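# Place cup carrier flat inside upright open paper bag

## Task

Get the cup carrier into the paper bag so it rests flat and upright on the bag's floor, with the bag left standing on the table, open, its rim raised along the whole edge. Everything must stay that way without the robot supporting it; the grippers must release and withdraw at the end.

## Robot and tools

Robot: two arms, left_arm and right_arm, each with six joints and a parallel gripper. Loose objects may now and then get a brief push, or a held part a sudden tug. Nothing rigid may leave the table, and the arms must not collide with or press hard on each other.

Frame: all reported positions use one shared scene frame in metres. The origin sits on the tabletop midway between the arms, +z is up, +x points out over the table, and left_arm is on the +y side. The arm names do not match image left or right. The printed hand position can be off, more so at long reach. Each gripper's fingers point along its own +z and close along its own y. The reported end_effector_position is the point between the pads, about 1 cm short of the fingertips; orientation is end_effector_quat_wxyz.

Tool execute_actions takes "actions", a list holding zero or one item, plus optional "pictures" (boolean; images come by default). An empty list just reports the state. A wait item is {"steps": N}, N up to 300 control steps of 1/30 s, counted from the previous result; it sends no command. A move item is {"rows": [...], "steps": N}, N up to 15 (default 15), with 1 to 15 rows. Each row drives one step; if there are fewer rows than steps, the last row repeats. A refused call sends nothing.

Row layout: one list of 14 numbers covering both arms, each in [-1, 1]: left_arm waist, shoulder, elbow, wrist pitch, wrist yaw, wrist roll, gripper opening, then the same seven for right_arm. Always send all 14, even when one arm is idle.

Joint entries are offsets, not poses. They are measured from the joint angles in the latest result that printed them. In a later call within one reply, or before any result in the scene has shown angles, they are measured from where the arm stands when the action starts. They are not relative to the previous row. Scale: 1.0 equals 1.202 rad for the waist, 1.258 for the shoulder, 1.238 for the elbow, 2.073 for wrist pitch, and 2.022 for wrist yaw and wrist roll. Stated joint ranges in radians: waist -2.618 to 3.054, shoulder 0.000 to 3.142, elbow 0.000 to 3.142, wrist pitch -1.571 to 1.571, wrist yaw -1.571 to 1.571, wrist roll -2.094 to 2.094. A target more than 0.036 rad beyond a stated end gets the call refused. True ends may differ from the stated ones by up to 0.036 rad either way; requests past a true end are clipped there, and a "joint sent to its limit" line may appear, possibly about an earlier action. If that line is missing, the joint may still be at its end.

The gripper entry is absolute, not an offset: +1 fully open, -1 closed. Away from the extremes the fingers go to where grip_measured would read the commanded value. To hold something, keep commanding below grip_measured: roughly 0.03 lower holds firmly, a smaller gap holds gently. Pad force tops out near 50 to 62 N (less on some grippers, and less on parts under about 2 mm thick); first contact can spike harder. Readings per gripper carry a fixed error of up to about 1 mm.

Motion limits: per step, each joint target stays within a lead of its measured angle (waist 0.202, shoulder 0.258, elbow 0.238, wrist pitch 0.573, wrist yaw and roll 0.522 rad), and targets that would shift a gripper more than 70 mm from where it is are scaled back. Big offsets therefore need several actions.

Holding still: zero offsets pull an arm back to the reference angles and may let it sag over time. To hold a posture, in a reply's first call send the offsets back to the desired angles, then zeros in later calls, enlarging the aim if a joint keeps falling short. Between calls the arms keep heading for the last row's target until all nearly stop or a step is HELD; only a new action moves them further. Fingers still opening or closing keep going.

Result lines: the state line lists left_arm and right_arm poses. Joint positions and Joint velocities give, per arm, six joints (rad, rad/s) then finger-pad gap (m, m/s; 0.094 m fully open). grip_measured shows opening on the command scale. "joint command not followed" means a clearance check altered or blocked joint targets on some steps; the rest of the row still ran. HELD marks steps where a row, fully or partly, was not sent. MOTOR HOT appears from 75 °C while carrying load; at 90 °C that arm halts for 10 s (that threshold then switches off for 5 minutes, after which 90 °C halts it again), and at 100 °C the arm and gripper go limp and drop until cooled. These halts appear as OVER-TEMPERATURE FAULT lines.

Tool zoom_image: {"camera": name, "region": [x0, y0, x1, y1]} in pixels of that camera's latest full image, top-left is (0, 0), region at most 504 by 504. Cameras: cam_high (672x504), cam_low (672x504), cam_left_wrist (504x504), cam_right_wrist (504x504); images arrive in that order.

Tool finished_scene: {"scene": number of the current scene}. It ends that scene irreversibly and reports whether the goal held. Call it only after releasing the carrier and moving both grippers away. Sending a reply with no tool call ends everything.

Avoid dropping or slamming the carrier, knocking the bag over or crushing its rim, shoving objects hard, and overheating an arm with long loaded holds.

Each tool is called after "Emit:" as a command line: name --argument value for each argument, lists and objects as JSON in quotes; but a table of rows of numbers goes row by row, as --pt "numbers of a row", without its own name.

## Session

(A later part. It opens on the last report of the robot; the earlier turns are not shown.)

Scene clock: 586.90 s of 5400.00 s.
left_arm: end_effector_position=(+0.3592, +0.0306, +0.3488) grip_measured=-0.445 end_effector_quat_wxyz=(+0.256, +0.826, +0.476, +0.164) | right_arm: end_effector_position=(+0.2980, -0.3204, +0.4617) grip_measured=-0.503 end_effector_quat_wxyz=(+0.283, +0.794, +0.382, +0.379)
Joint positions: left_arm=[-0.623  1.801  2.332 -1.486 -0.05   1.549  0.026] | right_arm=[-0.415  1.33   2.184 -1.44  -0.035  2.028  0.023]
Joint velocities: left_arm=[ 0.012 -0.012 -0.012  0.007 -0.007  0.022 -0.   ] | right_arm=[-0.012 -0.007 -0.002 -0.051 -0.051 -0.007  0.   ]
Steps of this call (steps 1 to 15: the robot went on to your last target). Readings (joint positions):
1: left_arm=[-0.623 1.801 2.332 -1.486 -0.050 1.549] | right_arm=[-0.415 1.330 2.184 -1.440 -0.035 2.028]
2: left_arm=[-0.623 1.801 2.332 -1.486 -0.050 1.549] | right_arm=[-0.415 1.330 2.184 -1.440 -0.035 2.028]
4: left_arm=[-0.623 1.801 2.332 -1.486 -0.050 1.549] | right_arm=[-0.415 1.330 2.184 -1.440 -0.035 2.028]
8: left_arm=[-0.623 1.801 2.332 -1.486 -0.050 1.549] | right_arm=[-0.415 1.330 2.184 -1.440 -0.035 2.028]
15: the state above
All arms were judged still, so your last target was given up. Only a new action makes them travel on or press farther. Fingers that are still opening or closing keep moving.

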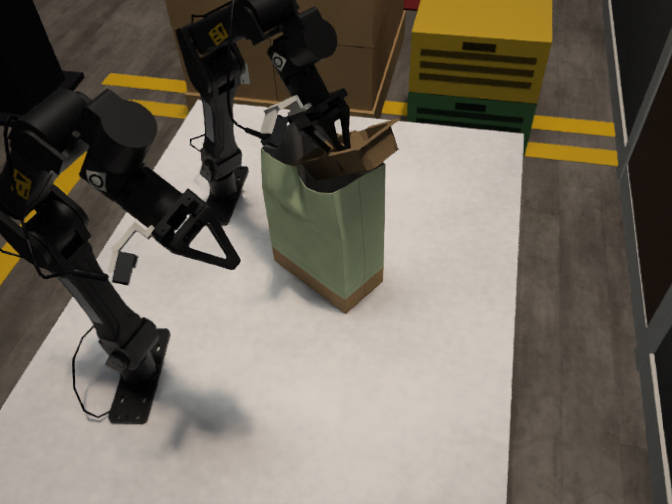

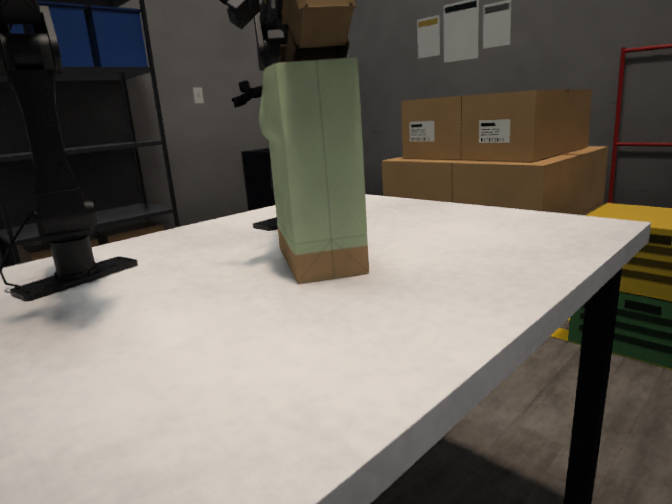

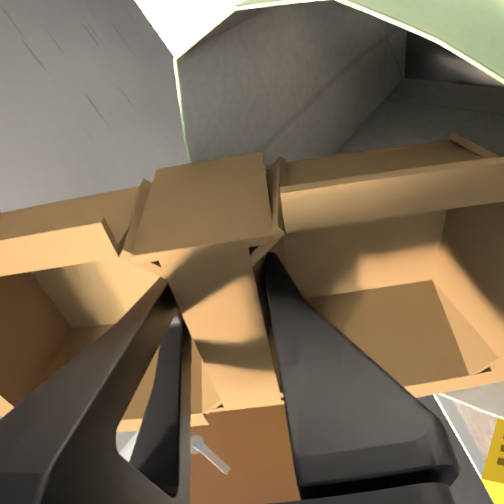

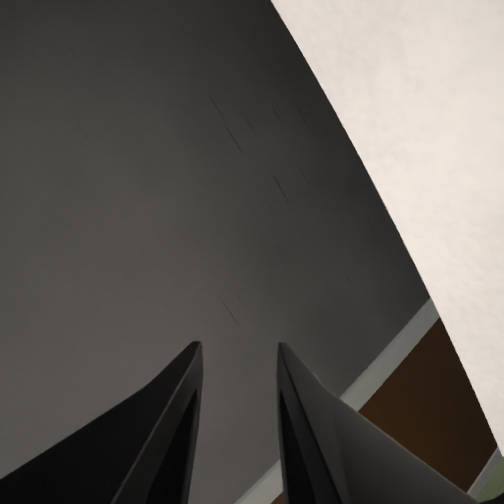

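Emit:
execute_actions --actions '[{"rows":[[0,-0.02,-0.01,0,0,0.01,-0.5,0,0,0,0,0,0,-0.5],[0,-0.04,-0.02,0,0,0.02,-0.5,0,0,0,0,0,0,-0.5],[0,-0.06,-0.03,0,0,0.03,-0.5,0,0,0,0,0,0,-0.5],[0,-0.08,-0.045,0,0,0.04,-0.5,0,0,0,0,0,0,-0.5],[0,-0.1,-0.06,0,0,0.045,-0.5,0,0,0,0,0,0,-0.5],[0,-0.12,-0.08,0,0,0.045,-0.5,0,0,0,0,0,0,-0.5],[0,-0.13,-0.1,0,0,0.045,-0.5,0,0,0,0,0,0,-0.5],[0,-0.13,-0.12,0,0,0.045,-0.5,0,0,0,0,0,0,-0.5],[0,-0.13,-0.135,0,0,0.045,-0.5,0,0,0,0,0,0,-0.5]],"steps":15}]' --pictures false

Emit:
execute_actions --actions '[{"steps":15}]'

Emit:
zoom_image --camera "cam_high" --region '[220,30,440,250]'

Scene clock: 600.40 s of 5400.00 s.
left_arm: end_effector_position=(+0.3227, +0.0537, +0.3626) grip_measured=-0.445 end_effector_quat_wxyz=(+0.258, +0.841, +0.440, +0.180) | right_arm: end_effector_position=(+0.2980, -0.3204, +0.4617) grip_measured=-0.503 end_effector_quat_wxyz=(+0.283, +0.794, +0.382, +0.379)
Joint positions: left_arm=[-0.623  1.634  2.188 -1.487 -0.05   1.63   0.026] | right_arm=[-0.415  1.33   2.184 -1.44  -0.035  2.028  0.023]
Joint velocities: left_arm=[ 0.012 -0.017 -0.154  0.007  0.022  0.007 -0.   ] | right_arm=[-0.002 -0.007  0.002  0.022 -0.051 -0.007  0.   ]
Steps of this call (steps 1 to 90: nothing new was sent; then 10.00 s passed at rest; steps 91 to 105: all 15 steps of this action). Readings (joint positions):
91: left_arm=[-0.623 1.801 2.332 -1.486 -0.050 1.551] | right_arm=[-0.415 1.330 2.184 -1.440 -0.035 2.028]
92: left_arm=[-0.623 1.798 2.329 -1.485 -0.050 1.557] | right_arm=[-0.415 1.330 2.184 -1.440 -0.035 2.028]
94: left_arm=[-0.623 1.778 2.306 -1.483 -0.050 1.576] | right_arm=[-0.415 1.330 2.184 -1.440 -0.035 2.028]
98: left_arm=[-0.623 1.689 2.231 -1.483 -0.050 1.611] | right_arm=[-0.415 1.330 2.184 -1.440 -0.035 2.028]
105: the state above

Scene clock: 600.90 s of 5400.00 s.
left_arm: end_effector_position=(+0.3227, +0.0541, +0.3602) grip_measured=-0.445 end_effector_quat_wxyz=(+0.254, +0.843, +0.438, +0.180) | right_arm: end_effector_position=(+0.2980, -0.3204, +0.4617) grip_measured=-0.503 end_effector_quat_wxyz=(+0.283, +0.794, +0.382, +0.379)
Joint positions: left_arm=[-0.623  1.634  2.181 -1.487 -0.052  1.638  0.026] | right_arm=[-0.415  1.33   2.184 -1.44  -0.035  2.028  0.023]
Joint velocities: left_arm=[-0.012 -0.007  0.007 -0.051 -0.051  0.007 -0.   ] | right_arm=[-0.027  0.012 -0.032  0.051  0.066 -0.007  0.   ]
Steps of this call (steps 1 to 15: the robot went on to your last target). Readings (joint positions):
1: left_arm=[-0.623 1.634 2.184 -1.487 -0.051 1.632] | right_arm=[-0.415 1.330 2.184 -1.440 -0.035 2.028]
2: left_arm=[-0.623 1.634 2.182 -1.487 -0.051 1.633] | right_arm=[-0.415 1.330 2.184 -1.440 -0.035 2.028]
4: left_arm=[-0.623 1.634 2.181 -1.487 -0.052 1.635] | right_arm=[-0.415 1.330 2.184 -1.440 -0.035 2.028]
8: left_arm=[-0.623 1.634 2.181 -1.487 -0.052 1.637] | right_arm=[-0.415 1.330 2.184 -1.440 -0.035 2.028]
15: the state above
All arms were judged still, so your last target was given up. Only a new action makes them travel on or press farther. Fingers that are still opening or closing keep moving.

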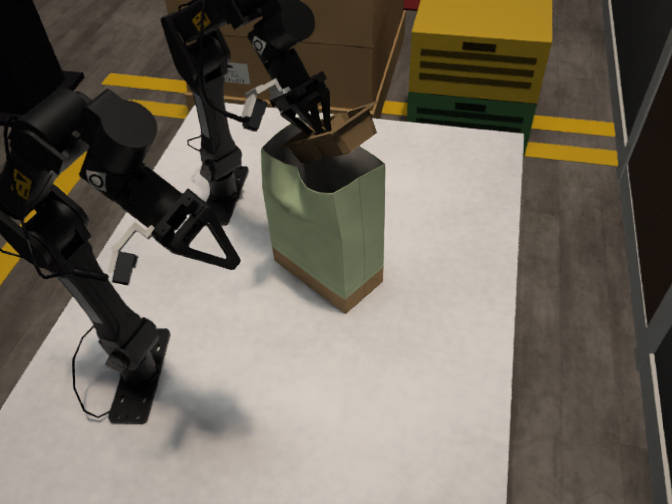

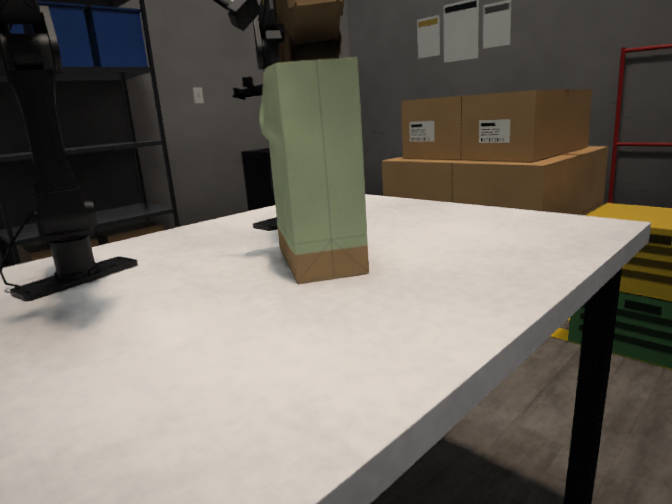

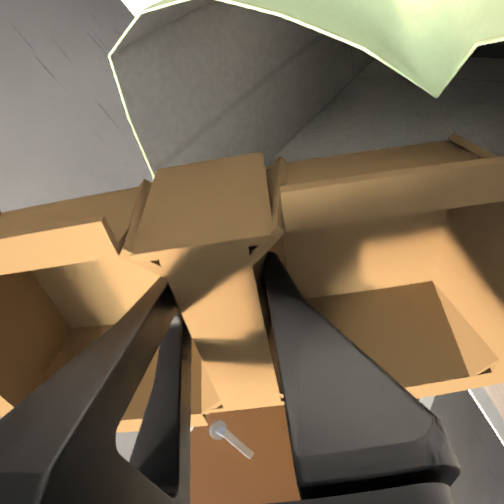

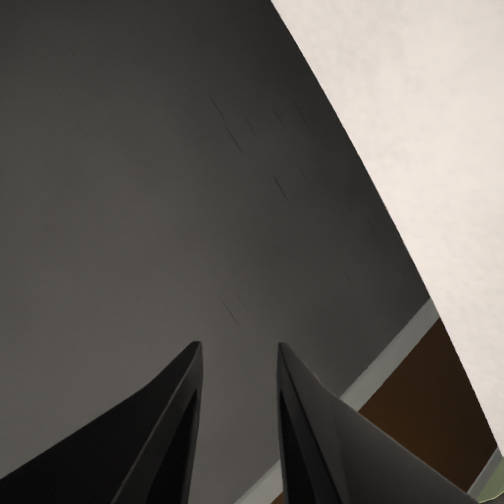

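Region (220, 30, 440, 250) of cam_high's 672x504 image, scaled by 2.291, with more detail than that image has.

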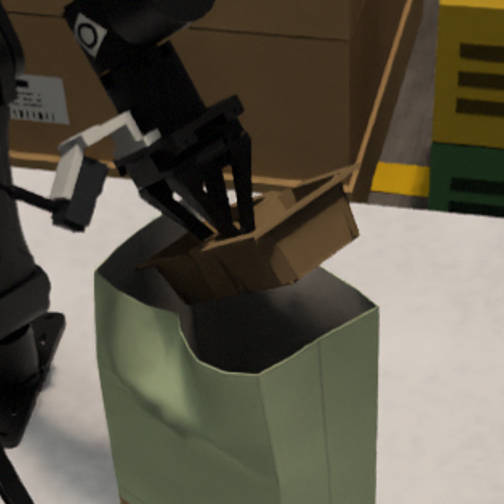

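Emit:
execute_actions --actions '[{"rows":[[0,0,-0.02,0,0,0,-0.5,0,0,0,0,0,0,-0.5],[0,0,-0.03,0,0,0,-0.5,0,0,0,0,0,0,-0.5],[0,0,-0.04,0,0,0,-0.5,0,0,0,0,0,0,-0.5],[0,0,-0.05,0,0,0,-0.5,0,0,0,0,0,0,-0.5],[0,0,-0.06,0,0,0,-0.5,0,0,0,0,0,0,-0.5],[0,0,-0.07,0,0,0,-0.5,0,0,0,0,0,0,-0.5],[0,0,-0.08,0,0,0,-0.5,0,0,0,0,0,0,-0.5],[0,0,-0.09,0,0,0,-0.5,0,0,0,0,0,0,-0.5],[0,0,-0.1,0,0,0,-0.5,0,0,0,0,0,0,-0.5]],"steps":15}]' --pictures false

Emit:
execute_actions --actions '[{"steps":15}]'

Emit:
zoom_image --camera "cam_high" --region '[220,30,440,250]'

Scene clock: 612.20 s of 5400.00 s.
left_arm: end_effector_position=(+0.3199, +0.0562, +0.3228) grip_measured=-0.445 end_effector_quat_wxyz=(+0.206, +0.858, +0.444, +0.153) | right_arm: end_effector_position=(+0.2980, -0.3204, +0.4617) grip_measured=-0.503 end_effector_quat_wxyz=(+0.283, +0.794, +0.382, +0.379)
Joint positions: left_arm=[-0.623  1.637  2.068 -1.486 -0.054  1.638  0.026] | right_arm=[-0.415  1.33   2.184 -1.44  -0.035  2.028  0.023]
Joint velocities: left_arm=[-0.007 -0.007 -0.007 -0.007 -0.022 -0.007  0.   ] | right_arm=[ 0.007 -0.007 -0.002 -0.066 -0.066 -0.007 -0.   ]
Steps of this call (steps 1 to 90: nothing new was sent; then 7.80 s passed at rest; steps 91 to 105: all 15 steps of this action). Readings (joint positions):
91: left_arm=[-0.623 1.634 2.181 -1.487 -0.053 1.638] | right_arm=[-0.415 1.330 2.184 -1.440 -0.035 2.028]
92: left_arm=[-0.623 1.634 2.177 -1.486 -0.053 1.638] | right_arm=[-0.415 1.330 2.184 -1.440 -0.035 2.028]
94: left_arm=[-0.623 1.634 2.163 -1.485 -0.054 1.638] | right_arm=[-0.415 1.330 2.184 -1.440 -0.035 2.028]
98: left_arm=[-0.623 1.634 2.106 -1.485 -0.054 1.638] | right_arm=[-0.415 1.330 2.184 -1.440 -0.035 2.028]
105: the state above

Scene clock: 612.70 s of 5400.00 s.
left_arm: end_effector_position=(+0.3199, +0.0562, +0.3228) grip_measured=-0.445 end_effector_quat_wxyz=(+0.206, +0.858, +0.444, +0.153) | right_arm: end_effector_position=(+0.2980, -0.3204, +0.4617) grip_measured=-0.503 end_effector_quat_wxyz=(+0.283, +0.794, +0.382, +0.379)
Joint positions: left_arm=[-0.623  1.637  2.068 -1.486 -0.054  1.638  0.026] | right_arm=[-0.415  1.33   2.184 -1.44  -0.035  2.028  0.023]
Joint velocities: left_arm=[-0.007 -0.012 -0.002 -0.066 -0.022  0.007 -0.001] | right_arm=[-0.012 -0.002 -0.002 -0.037 -0.125 -0.007  0.001]
Steps of this call (steps 1 to 15: the robot went on to your last target). Readings (joint positions):
1: left_arm=[-0.623 1.637 2.068 -1.486 -0.054 1.638] | right_arm=[-0.415 1.330 2.184 -1.440 -0.035 2.028]
2: left_arm=[-0.623 1.637 2.068 -1.486 -0.054 1.638] | right_arm=[-0.415 1.330 2.184 -1.440 -0.035 2.028]
4: left_arm=[-0.623 1.637 2.068 -1.486 -0.054 1.638] | right_arm=[-0.415 1.330 2.184 -1.440 -0.035 2.028]
8: left_arm=[-0.623 1.637 2.068 -1.486 -0.054 1.638] | right_arm=[-0.415 1.330 2.184 -1.440 -0.035 2.028]
15: the state above
All arms were judged still, so your last target was given up. Only a new action makes them travel on or press farther. Fingers that are still opening or closing keep moving.

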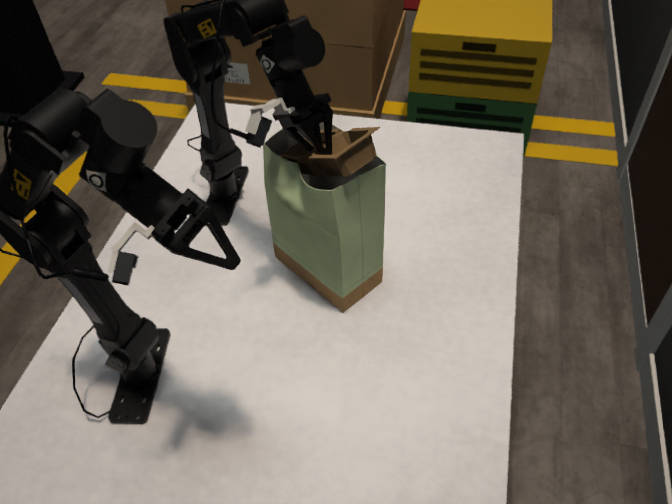

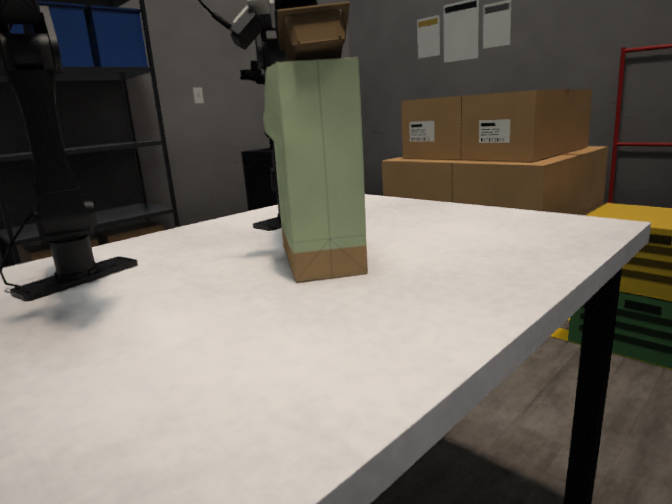

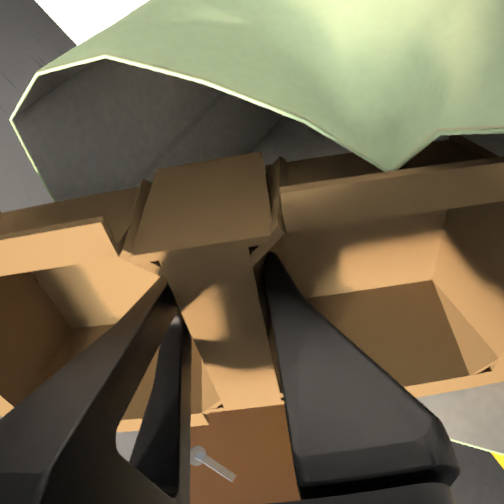

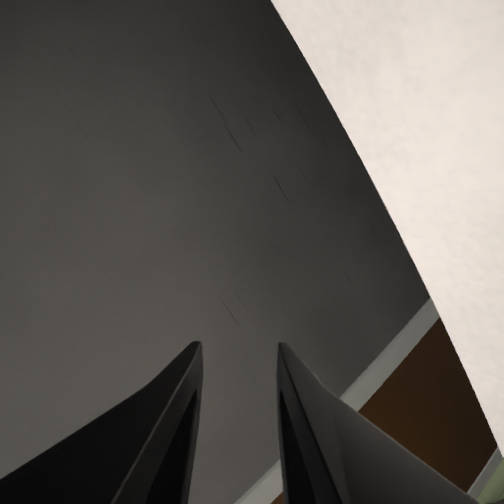

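Region (220, 30, 440, 250) of cam_high's 672x504 image, scaled by 2.291, with more detail than that image has.

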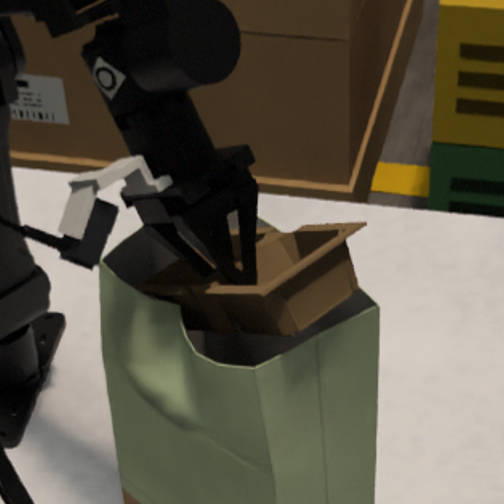

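Emit:
execute_actions --actions '[{"rows":[[0,0,-0.01,0,0,0,-0.5,0,0,0,0,0,0,-0.5],[0,0,-0.02,0,0,0,-0.5,0,0,0,0,0,0,-0.5],[0,0.005,-0.03,0,0,0,-0.5,0,0,0,0,0,0,-0.5],[0,0.01,-0.04,0,0,0,-0.5,0,0,0,0,0,0,-0.5],[0,0.015,-0.05,0,0,0,-0.5,0,0,0,0,0,0,-0.5],[0,0.02,-0.06,0,0,0,-0.5,0,0,0,0,0,0,-0.5]],"steps":15}]' --pictures false

Emit:
execute_actions --actions '[{"steps":10}]'

Emit:
zoom_image --camera "cam_high" --region '[220,30,440,250]'

Scene clock: 621.27 s of 5400.00 s.
left_arm: end_effector_position=(+0.3209, +0.0556, +0.2933) grip_measured=-0.445 end_effector_quat_wxyz=(+0.168, +0.868, +0.448, +0.131) | right_arm: end_effector_position=(+0.2980, -0.3204, +0.4617) grip_measured=-0.503 end_effector_quat_wxyz=(+0.283, +0.794, +0.382, +0.379)
Joint positions: left_arm=[-0.623  1.666  2.005 -1.484 -0.054  1.638  0.026] | right_arm=[-0.415  1.33   2.184 -1.44  -0.035  2.028  0.023]
Joint velocities: left_arm=[ 0.002 -0.012  0.022 -0.037  0.007  0.037 -0.   ] | right_arm=[-0.007  0.002  0.012  0.037 -0.007  0.066 -0.001]
Steps of this call (steps 1 to 90: nothing new was sent; then 5.07 s passed at rest; steps 91 to 105: all 15 steps of this action). Readings (joint positions):
91: left_arm=[-0.623 1.637 2.068 -1.486 -0.054 1.638] | right_arm=[-0.415 1.330 2.184 -1.440 -0.035 2.028]
92: left_arm=[-0.623 1.637 2.068 -1.486 -0.054 1.638] | right_arm=[-0.415 1.330 2.184 -1.440 -0.035 2.028]
94: left_arm=[-0.623 1.637 2.058 -1.484 -0.054 1.638] | right_arm=[-0.415 1.330 2.184 -1.440 -0.035 2.028]
98: left_arm=[-0.623 1.647 2.018 -1.484 -0.054 1.638] | right_arm=[-0.415 1.330 2.184 -1.440 -0.035 2.028]
105: the state above

Scene clock: 621.60 s of 5400.00 s.
left_arm: end_effector_position=(+0.3209, +0.0556, +0.2933) grip_measured=-0.445 end_effector_quat_wxyz=(+0.168, +0.868, +0.448, +0.131) | right_arm: end_effector_position=(+0.2980, -0.3204, +0.4617) grip_measured=-0.503 end_effector_quat_wxyz=(+0.283, +0.794, +0.382, +0.379)
Joint positions: left_arm=[-0.623  1.666  2.005 -1.484 -0.054  1.638  0.026] | right_arm=[-0.415  1.33   2.184 -1.44  -0.035  2.028  0.023]
Joint velocities: left_arm=[-0.002 -0.007 -0.027  0.022  0.022 -0.022  0.001] | right_arm=[-0.002  0.012 -0.002 -0.022  0.037  0.007 -0.   ]
Steps of this call (steps 1 to 10: the robot went on to your last target). Readings (joint positions):
1: left_arm=[-0.623 1.666 2.005 -1.484 -0.054 1.638] | right_arm=[-0.415 1.330 2.184 -1.440 -0.035 2.028]
2: left_arm=[-0.623 1.666 2.005 -1.484 -0.054 1.638] | right_arm=[-0.415 1.330 2.184 -1.440 -0.035 2.028]
4: left_arm=[-0.623 1.666 2.005 -1.484 -0.054 1.638] | right_arm=[-0.415 1.330 2.184 -1.440 -0.035 2.028]
8: left_arm=[-0.623 1.666 2.005 -1.484 -0.054 1.638] | right_arm=[-0.415 1.330 2.184 -1.440 -0.035 2.028]
10: the state above

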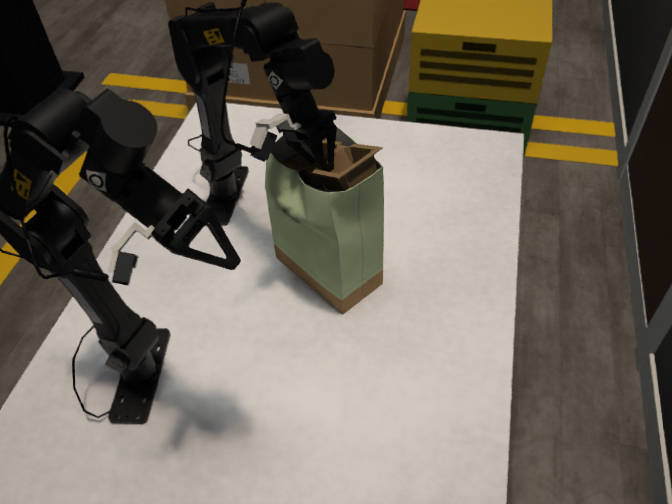

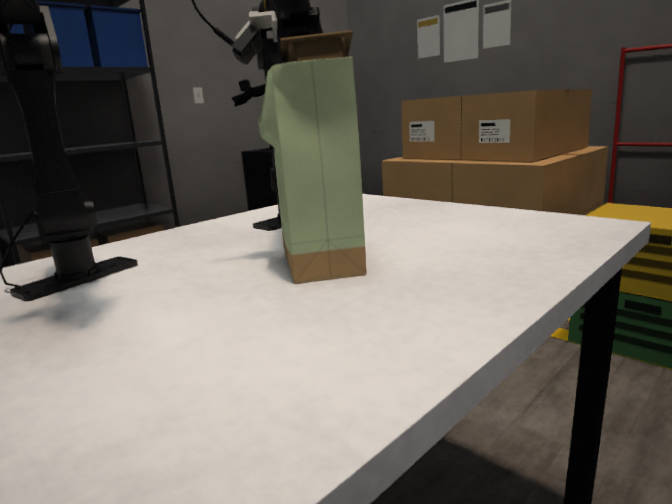

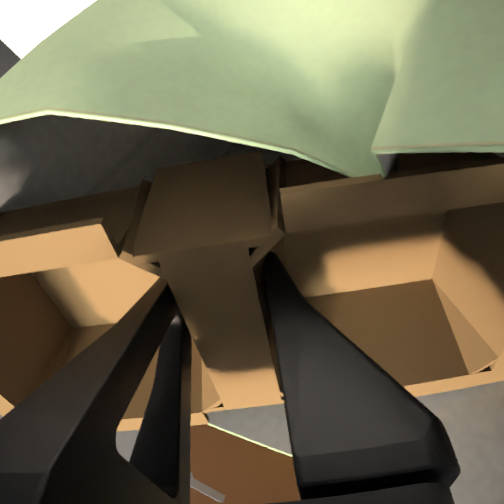

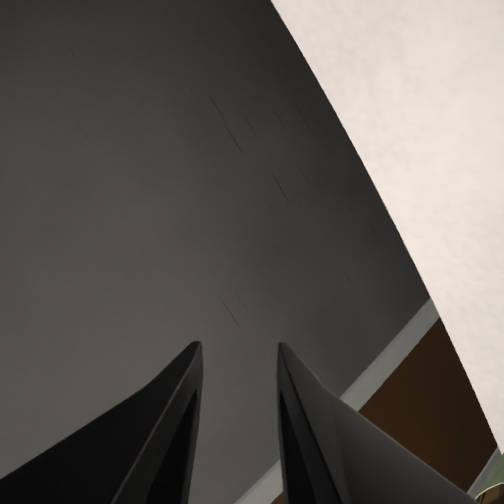

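Region (220, 30, 440, 250) of cam_high's 672x504 image, scaled by 2.291, with more detail than that image has.

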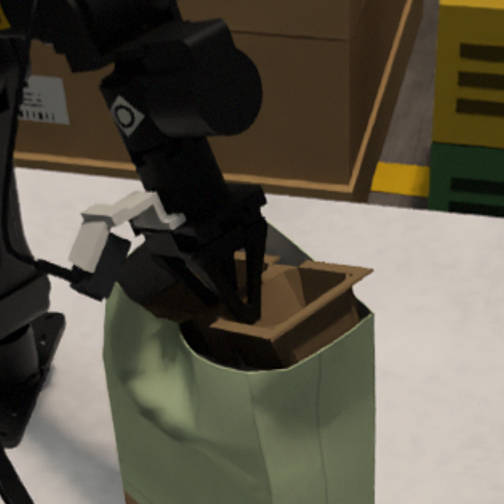

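Emit:
execute_actions --actions '[{"rows":[[0,-0.01,0.01,0,0,0,-0.5,0,0,0,0,0,0,-0.5],[0,-0.02,0.02,0,0,0,-0.5,0,0,0,0,0,0,-0.5],[0,-0.03,0.03,0,0,0,-0.5,0,0,0,0,0,0,-0.5],[0,-0.04,0.04,0,0,0,-0.5,0,0,0,0,0,0,-0.5],[0,-0.05,0.05,0,0,0,-0.5,0,0,0,0,0,0,-0.5],[0,-0.06,0.05,0,0,0,-0.5,0,0,0,0,0,0,-0.5],[0.01,-0.06,0.05,0,0,0,-0.5,0,0,0,0,0,0,-0.5],[0.02,-0.06,0.05,0,0,0,-0.5,0,0,0,0,0,0,-0.5],[0.03,-0.06,0.05,0,0,0,-0.5,0,0,0,0,0,0,-0.5],[0.04,-0.06,0.05,0,0,0,-0.5,0,0,0,0,0,0,-0.5]],"steps":15}]' --pictures false

Emit:
execute_actions --actions '[{"steps":15}]'

Emit:
zoom_image --camera "cam_high" --region '[220,30,440,250]'

Scene clock: 639.77 s of 5400.00 s.
left_arm: end_effector_position=(+0.3195, +0.0752, +0.3282) grip_measured=-0.445 end_effector_quat_wxyz=(+0.208, +0.846, +0.463, +0.163) | right_arm: end_effector_position=(+0.2980, -0.3204, +0.4617) grip_measured=-0.503 end_effector_quat_wxyz=(+0.283, +0.794, +0.382, +0.379)
Joint positions: left_arm=[-0.579  1.597  2.042 -1.484 -0.057  1.638  0.026] | right_arm=[-0.415  1.33   2.184 -1.44  -0.035  2.028  0.023]
Joint velocities: left_arm=[-0.002 -0.017  0.022  0.081 -0.037  0.007  0.001] | right_arm=[-0.002  0.012 -0.012  0.007  0.022 -0.037 -0.   ]
Steps of this call (steps 1 to 15: the robot went on to your last target; steps 16 to 90: nothing new was sent; then 14.67 s passed at rest; steps 91 to 105: all 15 steps of this action). Readings (joint positions):
91: left_arm=[-0.623 1.666 2.005 -1.484 -0.054 1.638] | right_arm=[-0.415 1.330 2.184 -1.440 -0.035 2.028]
92: left_arm=[-0.623 1.666 2.005 -1.484 -0.054 1.638] | right_arm=[-0.415 1.330 2.184 -1.440 -0.035 2.028]
94: left_arm=[-0.623 1.662 2.005 -1.484 -0.054 1.638] | right_arm=[-0.415 1.330 2.184 -1.440 -0.035 2.028]
98: left_arm=[-0.620 1.633 2.024 -1.484 -0.054 1.638] | right_arm=[-0.415 1.330 2.184 -1.440 -0.035 2.028]
105: the state above

Scene clock: 640.27 s of 5400.00 s.
left_arm: end_effector_position=(+0.3195, +0.0752, +0.3282) grip_measured=-0.445 end_effector_quat_wxyz=(+0.208, +0.846, +0.463, +0.163) | right_arm: end_effector_position=(+0.2980, -0.3204, +0.4617) grip_measured=-0.503 end_effector_quat_wxyz=(+0.283, +0.794, +0.382, +0.379)
Joint positions: left_arm=[-0.579  1.597  2.042 -1.484 -0.057  1.638  0.026] | right_arm=[-0.415  1.33   2.184 -1.44  -0.035  2.028  0.023]
Joint velocities: left_arm=[ 0.007  0.007  0.007  0.007 -0.066 -0.022  0.001] | right_arm=[ 0.002  0.012 -0.022  0.081 -0.081 -0.066  0.   ]
Steps of this call (steps 1 to 15: the robot went on to your last target). Readings (joint positions):
1: left_arm=[-0.579 1.597 2.042 -1.484 -0.057 1.638] | right_arm=[-0.415 1.330 2.184 -1.440 -0.035 2.028]
2: left_arm=[-0.579 1.597 2.042 -1.484 -0.057 1.638] | right_arm=[-0.415 1.330 2.184 -1.440 -0.035 2.028]
4: left_arm=[-0.579 1.597 2.042 -1.484 -0.057 1.638] | right_arm=[-0.415 1.330 2.184 -1.440 -0.035 2.028]
8: left_arm=[-0.579 1.597 2.042 -1.484 -0.057 1.638] | right_arm=[-0.415 1.330 2.184 -1.440 -0.035 2.028]
15: the state above
All arms were judged still, so your last target was given up. Only a new action makes them travel on or press farther. Fingers that are still opening or closing keep moving.

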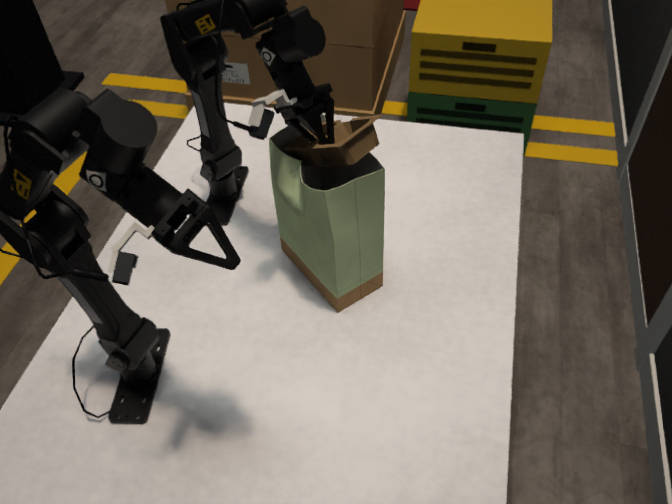

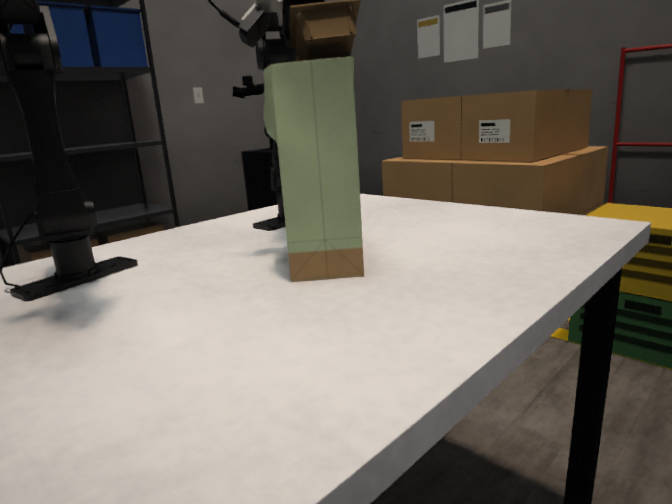

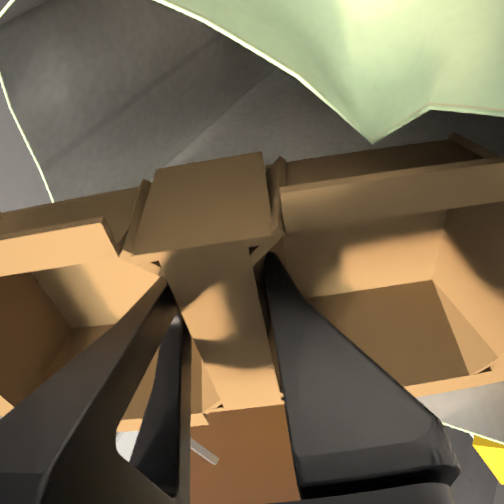

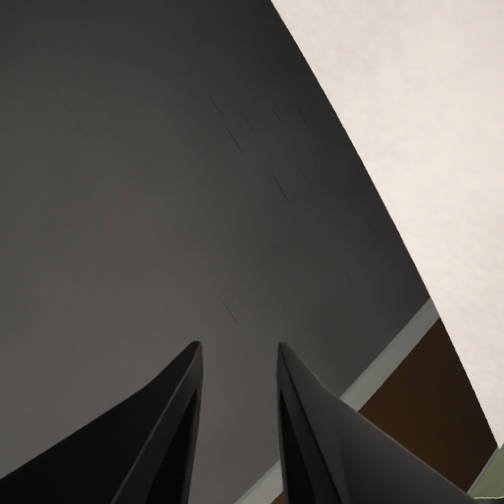

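Region (220, 30, 440, 250) of cam_high's 672x504 image, scaled by 2.291, with more detail than that image has.

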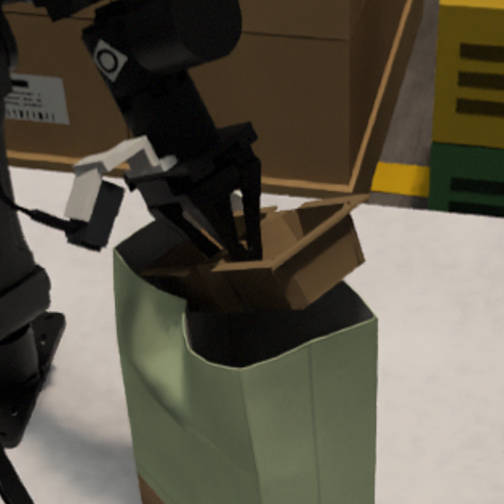

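Emit:
execute_actions --actions '[{"rows":[[0,0,0,0,0,0.015,-0.5,0,0,0,0,0,0,-0.5],[0,0,0,0,0,0.03,-0.5,0,0,0,0,0,0,-0.5],[0,0,-0.01,0,0,0.045,-0.5,0,0,0,0,0,0,-0.5],[0,0,-0.02,0,0,0.06,-0.5,0,0,0,0,0,0,-0.5],[0,0,-0.03,0,0,0.06,-0.5,0,0,0,0,0,0,-0.5],[0,0,-0.04,0,0,0.06,-0.5,0,0,0,0,0,0,-0.5],[0,0,-0.05,0,0,0.06,-0.5,0,0,0,0,0,0,-0.5]],"steps":15}]' --pictures false

Emit:
execute_actions --actions '[{"steps":15}]'

Emit:
zoom_image --camera "cam_high" --region '[220,30,440,250]'

Scene clock: 657.03 s of 5400.00 s.
left_arm: end_effector_position=(+0.3175, +0.0763, +0.3110) grip_measured=-0.445 end_effector_quat_wxyz=(+0.178, +0.876, +0.418, +0.159) | right_arm: end_effector_position=(+0.2980, -0.3204, +0.4617) grip_measured=-0.503 end_effector_quat_wxyz=(+0.283, +0.794, +0.382, +0.379)
Joint positions: left_arm=[-0.579  1.6    1.991 -1.483 -0.057  1.746  0.026] | right_arm=[-0.415  1.33   2.184 -1.44  -0.035  2.028  0.023]
Joint velocities: left_arm=[-0.002 -0.012 -0.002 -0.022  0.022  0.007 -0.001] | right_arm=[ 0.012  0.022  0.007 -0.007  0.022  0.037  0.   ]
Steps of this call (steps 1 to 90: nothing new was sent; then 13.27 s passed at rest; steps 91 to 105: all 15 steps of this action). Readings (joint positions):
91: left_arm=[-0.579 1.597 2.042 -1.484 -0.057 1.641] | right_arm=[-0.415 1.330 2.184 -1.440 -0.035 2.028]
92: left_arm=[-0.579 1.597 2.042 -1.484 -0.057 1.650] | right_arm=[-0.415 1.330 2.184 -1.440 -0.035 2.028]
94: left_arm=[-0.579 1.597 2.042 -1.484 -0.057 1.680] | right_arm=[-0.415 1.330 2.184 -1.440 -0.035 2.028]
98: left_arm=[-0.579 1.597 2.012 -1.483 -0.057 1.723] | right_arm=[-0.415 1.330 2.184 -1.440 -0.035 2.028]
105: the state above

Scene clock: 657.53 s of 5400.00 s.
left_arm: end_effector_position=(+0.3175, +0.0763, +0.3110) grip_measured=-0.445 end_effector_quat_wxyz=(+0.177, +0.878, +0.416, +0.160) | right_arm: end_effector_position=(+0.2980, -0.3204, +0.4617) grip_measured=-0.503 end_effector_quat_wxyz=(+0.283, +0.794, +0.382, +0.379)
Joint positions: left_arm=[-0.579  1.6    1.991 -1.483 -0.057  1.752  0.026] | right_arm=[-0.415  1.33   2.184 -1.44  -0.035  2.028  0.023]
Joint velocities: left_arm=[-0.002 -0.012 -0.017 -0.007  0.007  0.051 -0.001] | right_arm=[ 0.002 -0.007  0.002  0.007 -0.051 -0.007  0.   ]
Steps of this call (steps 1 to 15: the robot went on to your last target). Readings (joint positions):
1: left_arm=[-0.579 1.600 1.991 -1.483 -0.057 1.747] | right_arm=[-0.415 1.330 2.184 -1.440 -0.035 2.028]
2: left_arm=[-0.579 1.600 1.991 -1.483 -0.057 1.748] | right_arm=[-0.415 1.330 2.184 -1.440 -0.035 2.028]
4: left_arm=[-0.579 1.600 1.991 -1.483 -0.057 1.750] | right_arm=[-0.415 1.330 2.184 -1.440 -0.035 2.028]
8: left_arm=[-0.579 1.600 1.991 -1.483 -0.057 1.751] | right_arm=[-0.415 1.330 2.184 -1.440 -0.035 2.028]
15: the state above
All arms were judged still, so your last target was given up. Only a new action makes them travel on or press farther. Fingers that are still opening or closing keep moving.

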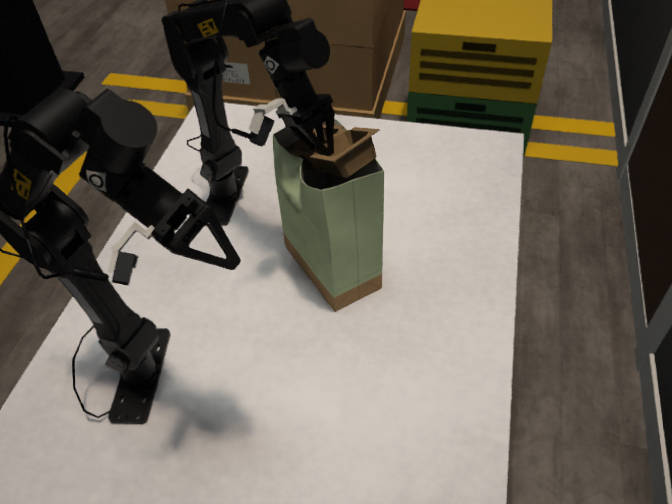

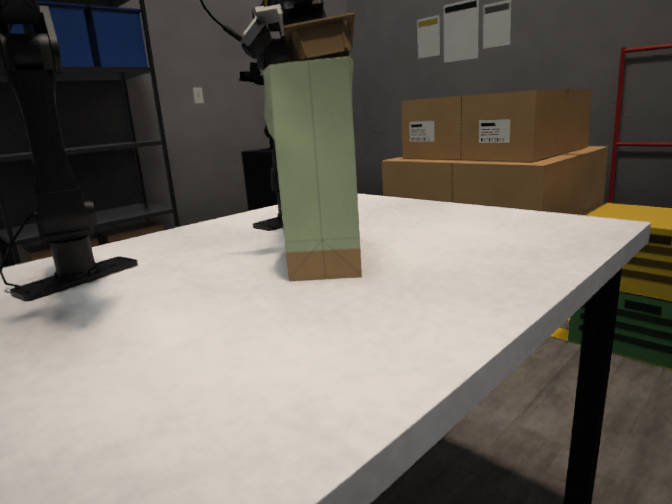

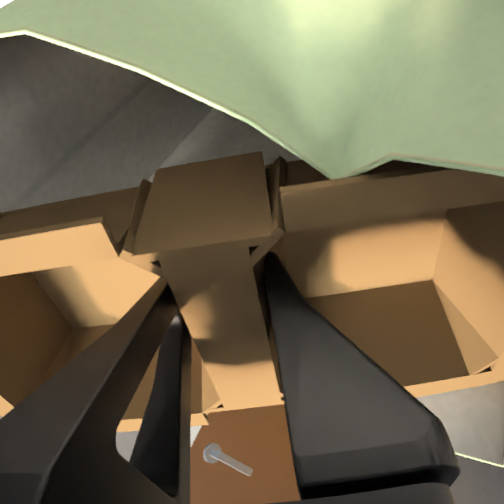

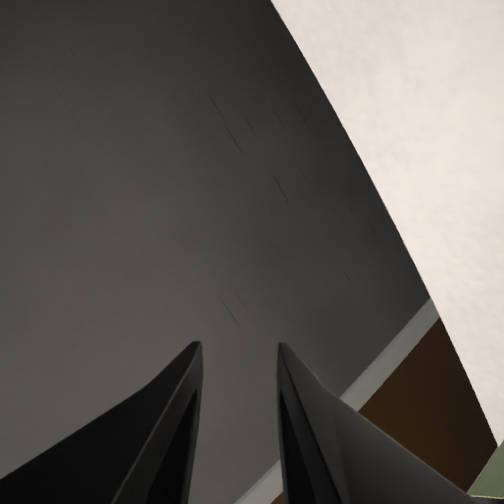

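Region (220, 30, 440, 250) of cam_high's 672x504 image, scaled by 2.291, with more detail than that image has.

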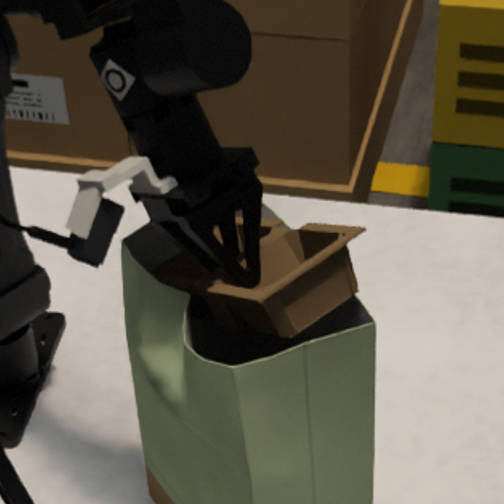

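Emit:
execute_actions --actions '[{"rows":[[0,0,0.02,0,0,0,-0.5,0,0,0,0,0,0,-0.5],[0,0,0.04,0,0,0,-0.5,0,0,0,0,0,0,-0.5],[0,0,0.06,0,0,0,-0.5,0,0,0,0,0,0,-0.5],[0,0,0.08,0,0,0,-0.5,0,0,0,0,0,0,-0.5],[0,0,0.1,0,0,0,-0.5,0,0,0,0,0,0,-0.5],[0,0,0.12,0,0,0,-0.5,0,0,0,0,0,0,-0.5],[0,0,0.14,0,0,0,-0.5,0,0,0,0,0,0,-0.5],[0,0,0.16,0,0,0,-0.5,0,0,0,0,0,0,-0.5],[0,0,0.18,0,0,0,-0.5,0,0,0,0,0,0,-0.5],[0,0,0.2,0,0,0,-0.5,0,0,0,0,0,0,-0.5]],"steps":15}]' --pictures false

Emit:
execute_actions --actions '[{"rows":[[0,0,0,0.02,0,0,-0.5,0,0,0,0,0,0,-0.5],[-0.01,0,0,0.04,0,0,-0.5,0,0,0,0,0,0,-0.5],[-0.02,0,0,0.06,0,0,-0.5,0,0,0,0,0,0,-0.5],[-0.03,0,0,0.08,0,0,-0.5,0,0,0,0,0,0,-0.5],[-0.04,0,-0.02,0.1,0,-0.01,-0.5,0,0,0,0,0,0,-0.5],[-0.05,0,-0.04,0.12,0,-0.02,-0.5,0,0,0,0,0,0,-0.5],[-0.055,0,-0.08,0.14,0,-0.02,-0.5,0,0,0,0,0,0,-0.5],[-0.055,-0.01,-0.11,0.16,0,-0.02,-0.5,0,0,0,0,0,0,-0.5],[-0.055,-0.01,-0.14,0.175,0,-0.02,-0.5,0,0,0,0,0,0,-0.5],[-0.055,-0.01,-0.17,0.175,0,-0.02,-0.5,0,0,0,0,0,0,-0.5]],"steps":15}]' --pictures false

Emit:
execute_actions --actions '[{"steps":15}]'

Emit:
zoom_image --camera "cam_high" --region '[220,30,440,250]'

Scene clock: 694.30 s of 5400.00 s.
left_arm: end_effector_position=(+0.3255, +0.0717, +0.3835) grip_measured=-0.445 end_effector_quat_wxyz=(+0.266, +0.847, +0.405, +0.221) | right_arm: end_effector_position=(+0.2980, -0.3204, +0.4617) grip_measured=-0.503 end_effector_quat_wxyz=(+0.283, +0.794, +0.382, +0.379)
Joint positions: left_arm=[-0.579  1.602  2.216 -1.479 -0.057  1.752  0.026] | right_arm=[-0.415  1.33   2.184 -1.44  -0.035  2.028  0.023]
Joint velocities: left_arm=[ 0.012  0.012 -0.007  0.066 -0.037 -0.007  0.002] | right_arm=[-0.007 -0.007  0.012  0.051  0.037  0.007 -0.001]
Steps of this call (steps 1 to 90: nothing new was sent; then 33.27 s passed at rest; steps 91 to 105: all 15 steps of this action). Readings (joint positions):
91: left_arm=[-0.579 1.600 1.991 -1.483 -0.057 1.752] | right_arm=[-0.415 1.330 2.184 -1.440 -0.035 2.028]
92: left_arm=[-0.579 1.600 1.993 -1.484 -0.057 1.752] | right_arm=[-0.415 1.330 2.184 -1.440 -0.035 2.028]
94: left_arm=[-0.579 1.604 2.015 -1.486 -0.057 1.752] | right_arm=[-0.415 1.330 2.184 -1.440 -0.035 2.028]
98: left_arm=[-0.579 1.610 2.109 -1.486 -0.057 1.752] | right_arm=[-0.415 1.330 2.184 -1.440 -0.035 2.028]
105: the state above

Scene clock: 694.80 s of 5400.00 s.
left_arm: end_effector_position=(+0.3615, +0.0226, +0.3598) grip_measured=-0.445 end_effector_quat_wxyz=(+0.311, +0.838, +0.382, +0.235) | right_arm: end_effector_position=(+0.2980, -0.3204, +0.4617) grip_measured=-0.503 end_effector_quat_wxyz=(+0.283, +0.794, +0.382, +0.379)
Joint positions: left_arm=[-0.641  1.609  2.008 -1.17  -0.061  1.731  0.026] | right_arm=[-0.415  1.33   2.184 -1.44  -0.035  2.028  0.023]
Joint velocities: left_arm=[ 0.002  0.1   -0.11   0.183  0.037 -0.007 -0.   ] | right_arm=[-0.032  0.012 -0.017  0.022  0.007  0.007 -0.001]
Steps of this call (steps 1 to 15: all 15 steps of this action). Readings (joint positions):
1: left_arm=[-0.579 1.602 2.216 -1.477 -0.057 1.752] | right_arm=[-0.415 1.330 2.184 -1.440 -0.035 2.028]
2: left_arm=[-0.579 1.602 2.216 -1.470 -0.057 1.752] | right_arm=[-0.415 1.330 2.184 -1.440 -0.035 2.028]
4: left_arm=[-0.588 1.603 2.216 -1.434 -0.060 1.752] | right_arm=[-0.415 1.330 2.184 -1.440 -0.035 2.028]
8: left_arm=[-0.630 1.595 2.166 -1.296 -0.061 1.740] | right_arm=[-0.415 1.330 2.184 -1.440 -0.035 2.028]
15: the state above

Scene clock: 695.30 s of 5400.00 s.
left_arm: end_effector_position=(+0.3670, +0.0190, +0.3660) grip_measured=-0.445 end_effector_quat_wxyz=(+0.326, +0.831, +0.381, +0.243) | right_arm: end_effector_position=(+0.2980, -0.3204, +0.4617) grip_measured=-0.503 end_effector_quat_wxyz=(+0.283, +0.794, +0.382, +0.379)
Joint positions: left_arm=[-0.641  1.609  2.005 -1.131 -0.061  1.728  0.026] | right_arm=[-0.415  1.33   2.184 -1.44  -0.035  2.028  0.023]
Joint velocities: left_arm=[ 0.002  0.007 -0.002  0.066  0.007 -0.007  0.   ] | right_arm=[ 0.007 -0.002  0.002  0.037  0.037 -0.051 -0.   ]
Steps of this call (steps 1 to 15: the robot went on to your last target). Readings (joint positions):
1: left_arm=[-0.641 1.611 2.006 -1.165 -0.061 1.730] | right_arm=[-0.415 1.330 2.184 -1.440 -0.035 2.028]
2: left_arm=[-0.641 1.611 2.005 -1.159 -0.061 1.730] | right_arm=[-0.415 1.330 2.184 -1.440 -0.035 2.028]
4: left_arm=[-0.641 1.610 2.005 -1.148 -0.061 1.729] | right_arm=[-0.415 1.330 2.184 -1.440 -0.035 2.028]
8: left_arm=[-0.641 1.609 2.005 -1.136 -0.061 1.728] | right_arm=[-0.415 1.330 2.184 -1.440 -0.035 2.028]
15: the state above

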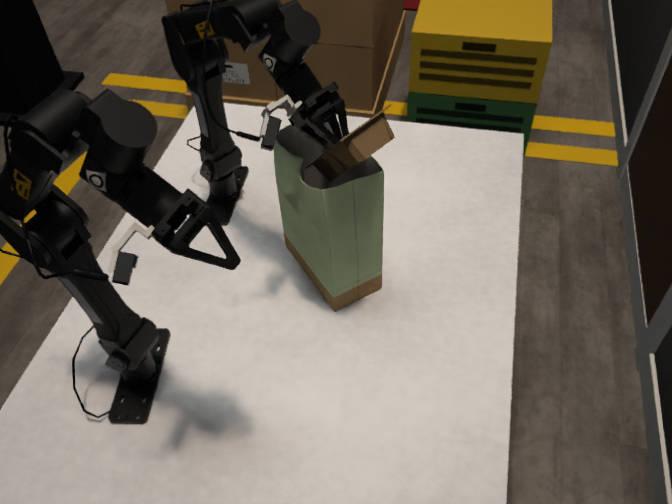

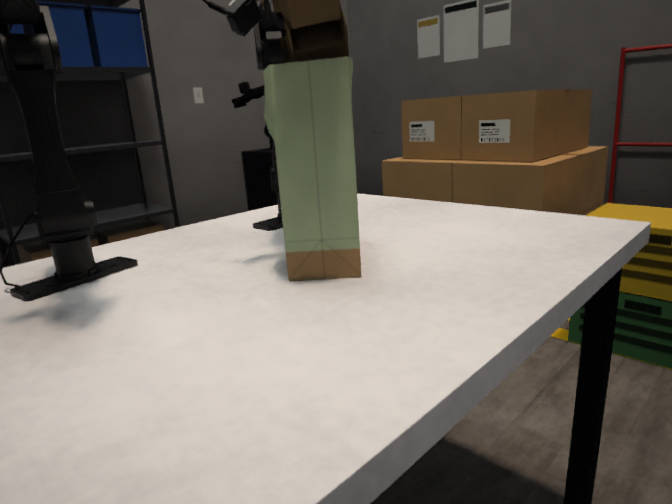

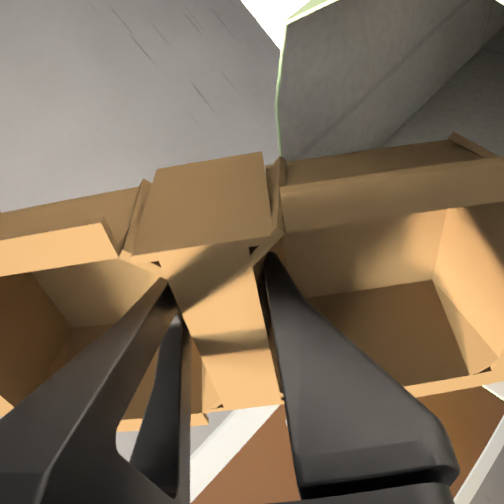

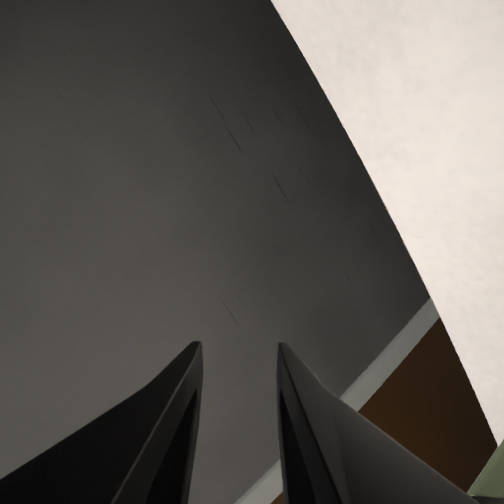

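Region (220, 30, 440, 250) of cam_high's 672x504 image, scaled by 2.291, with more detail than that image has.

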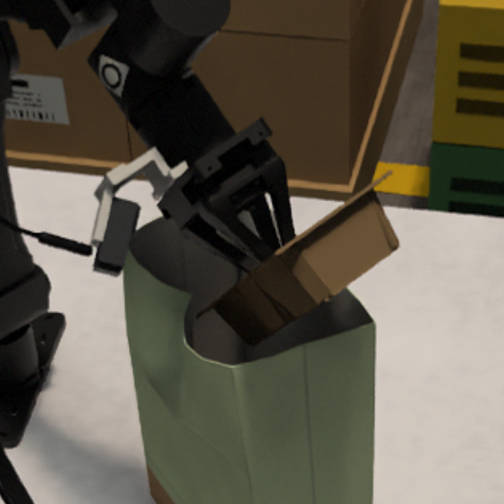

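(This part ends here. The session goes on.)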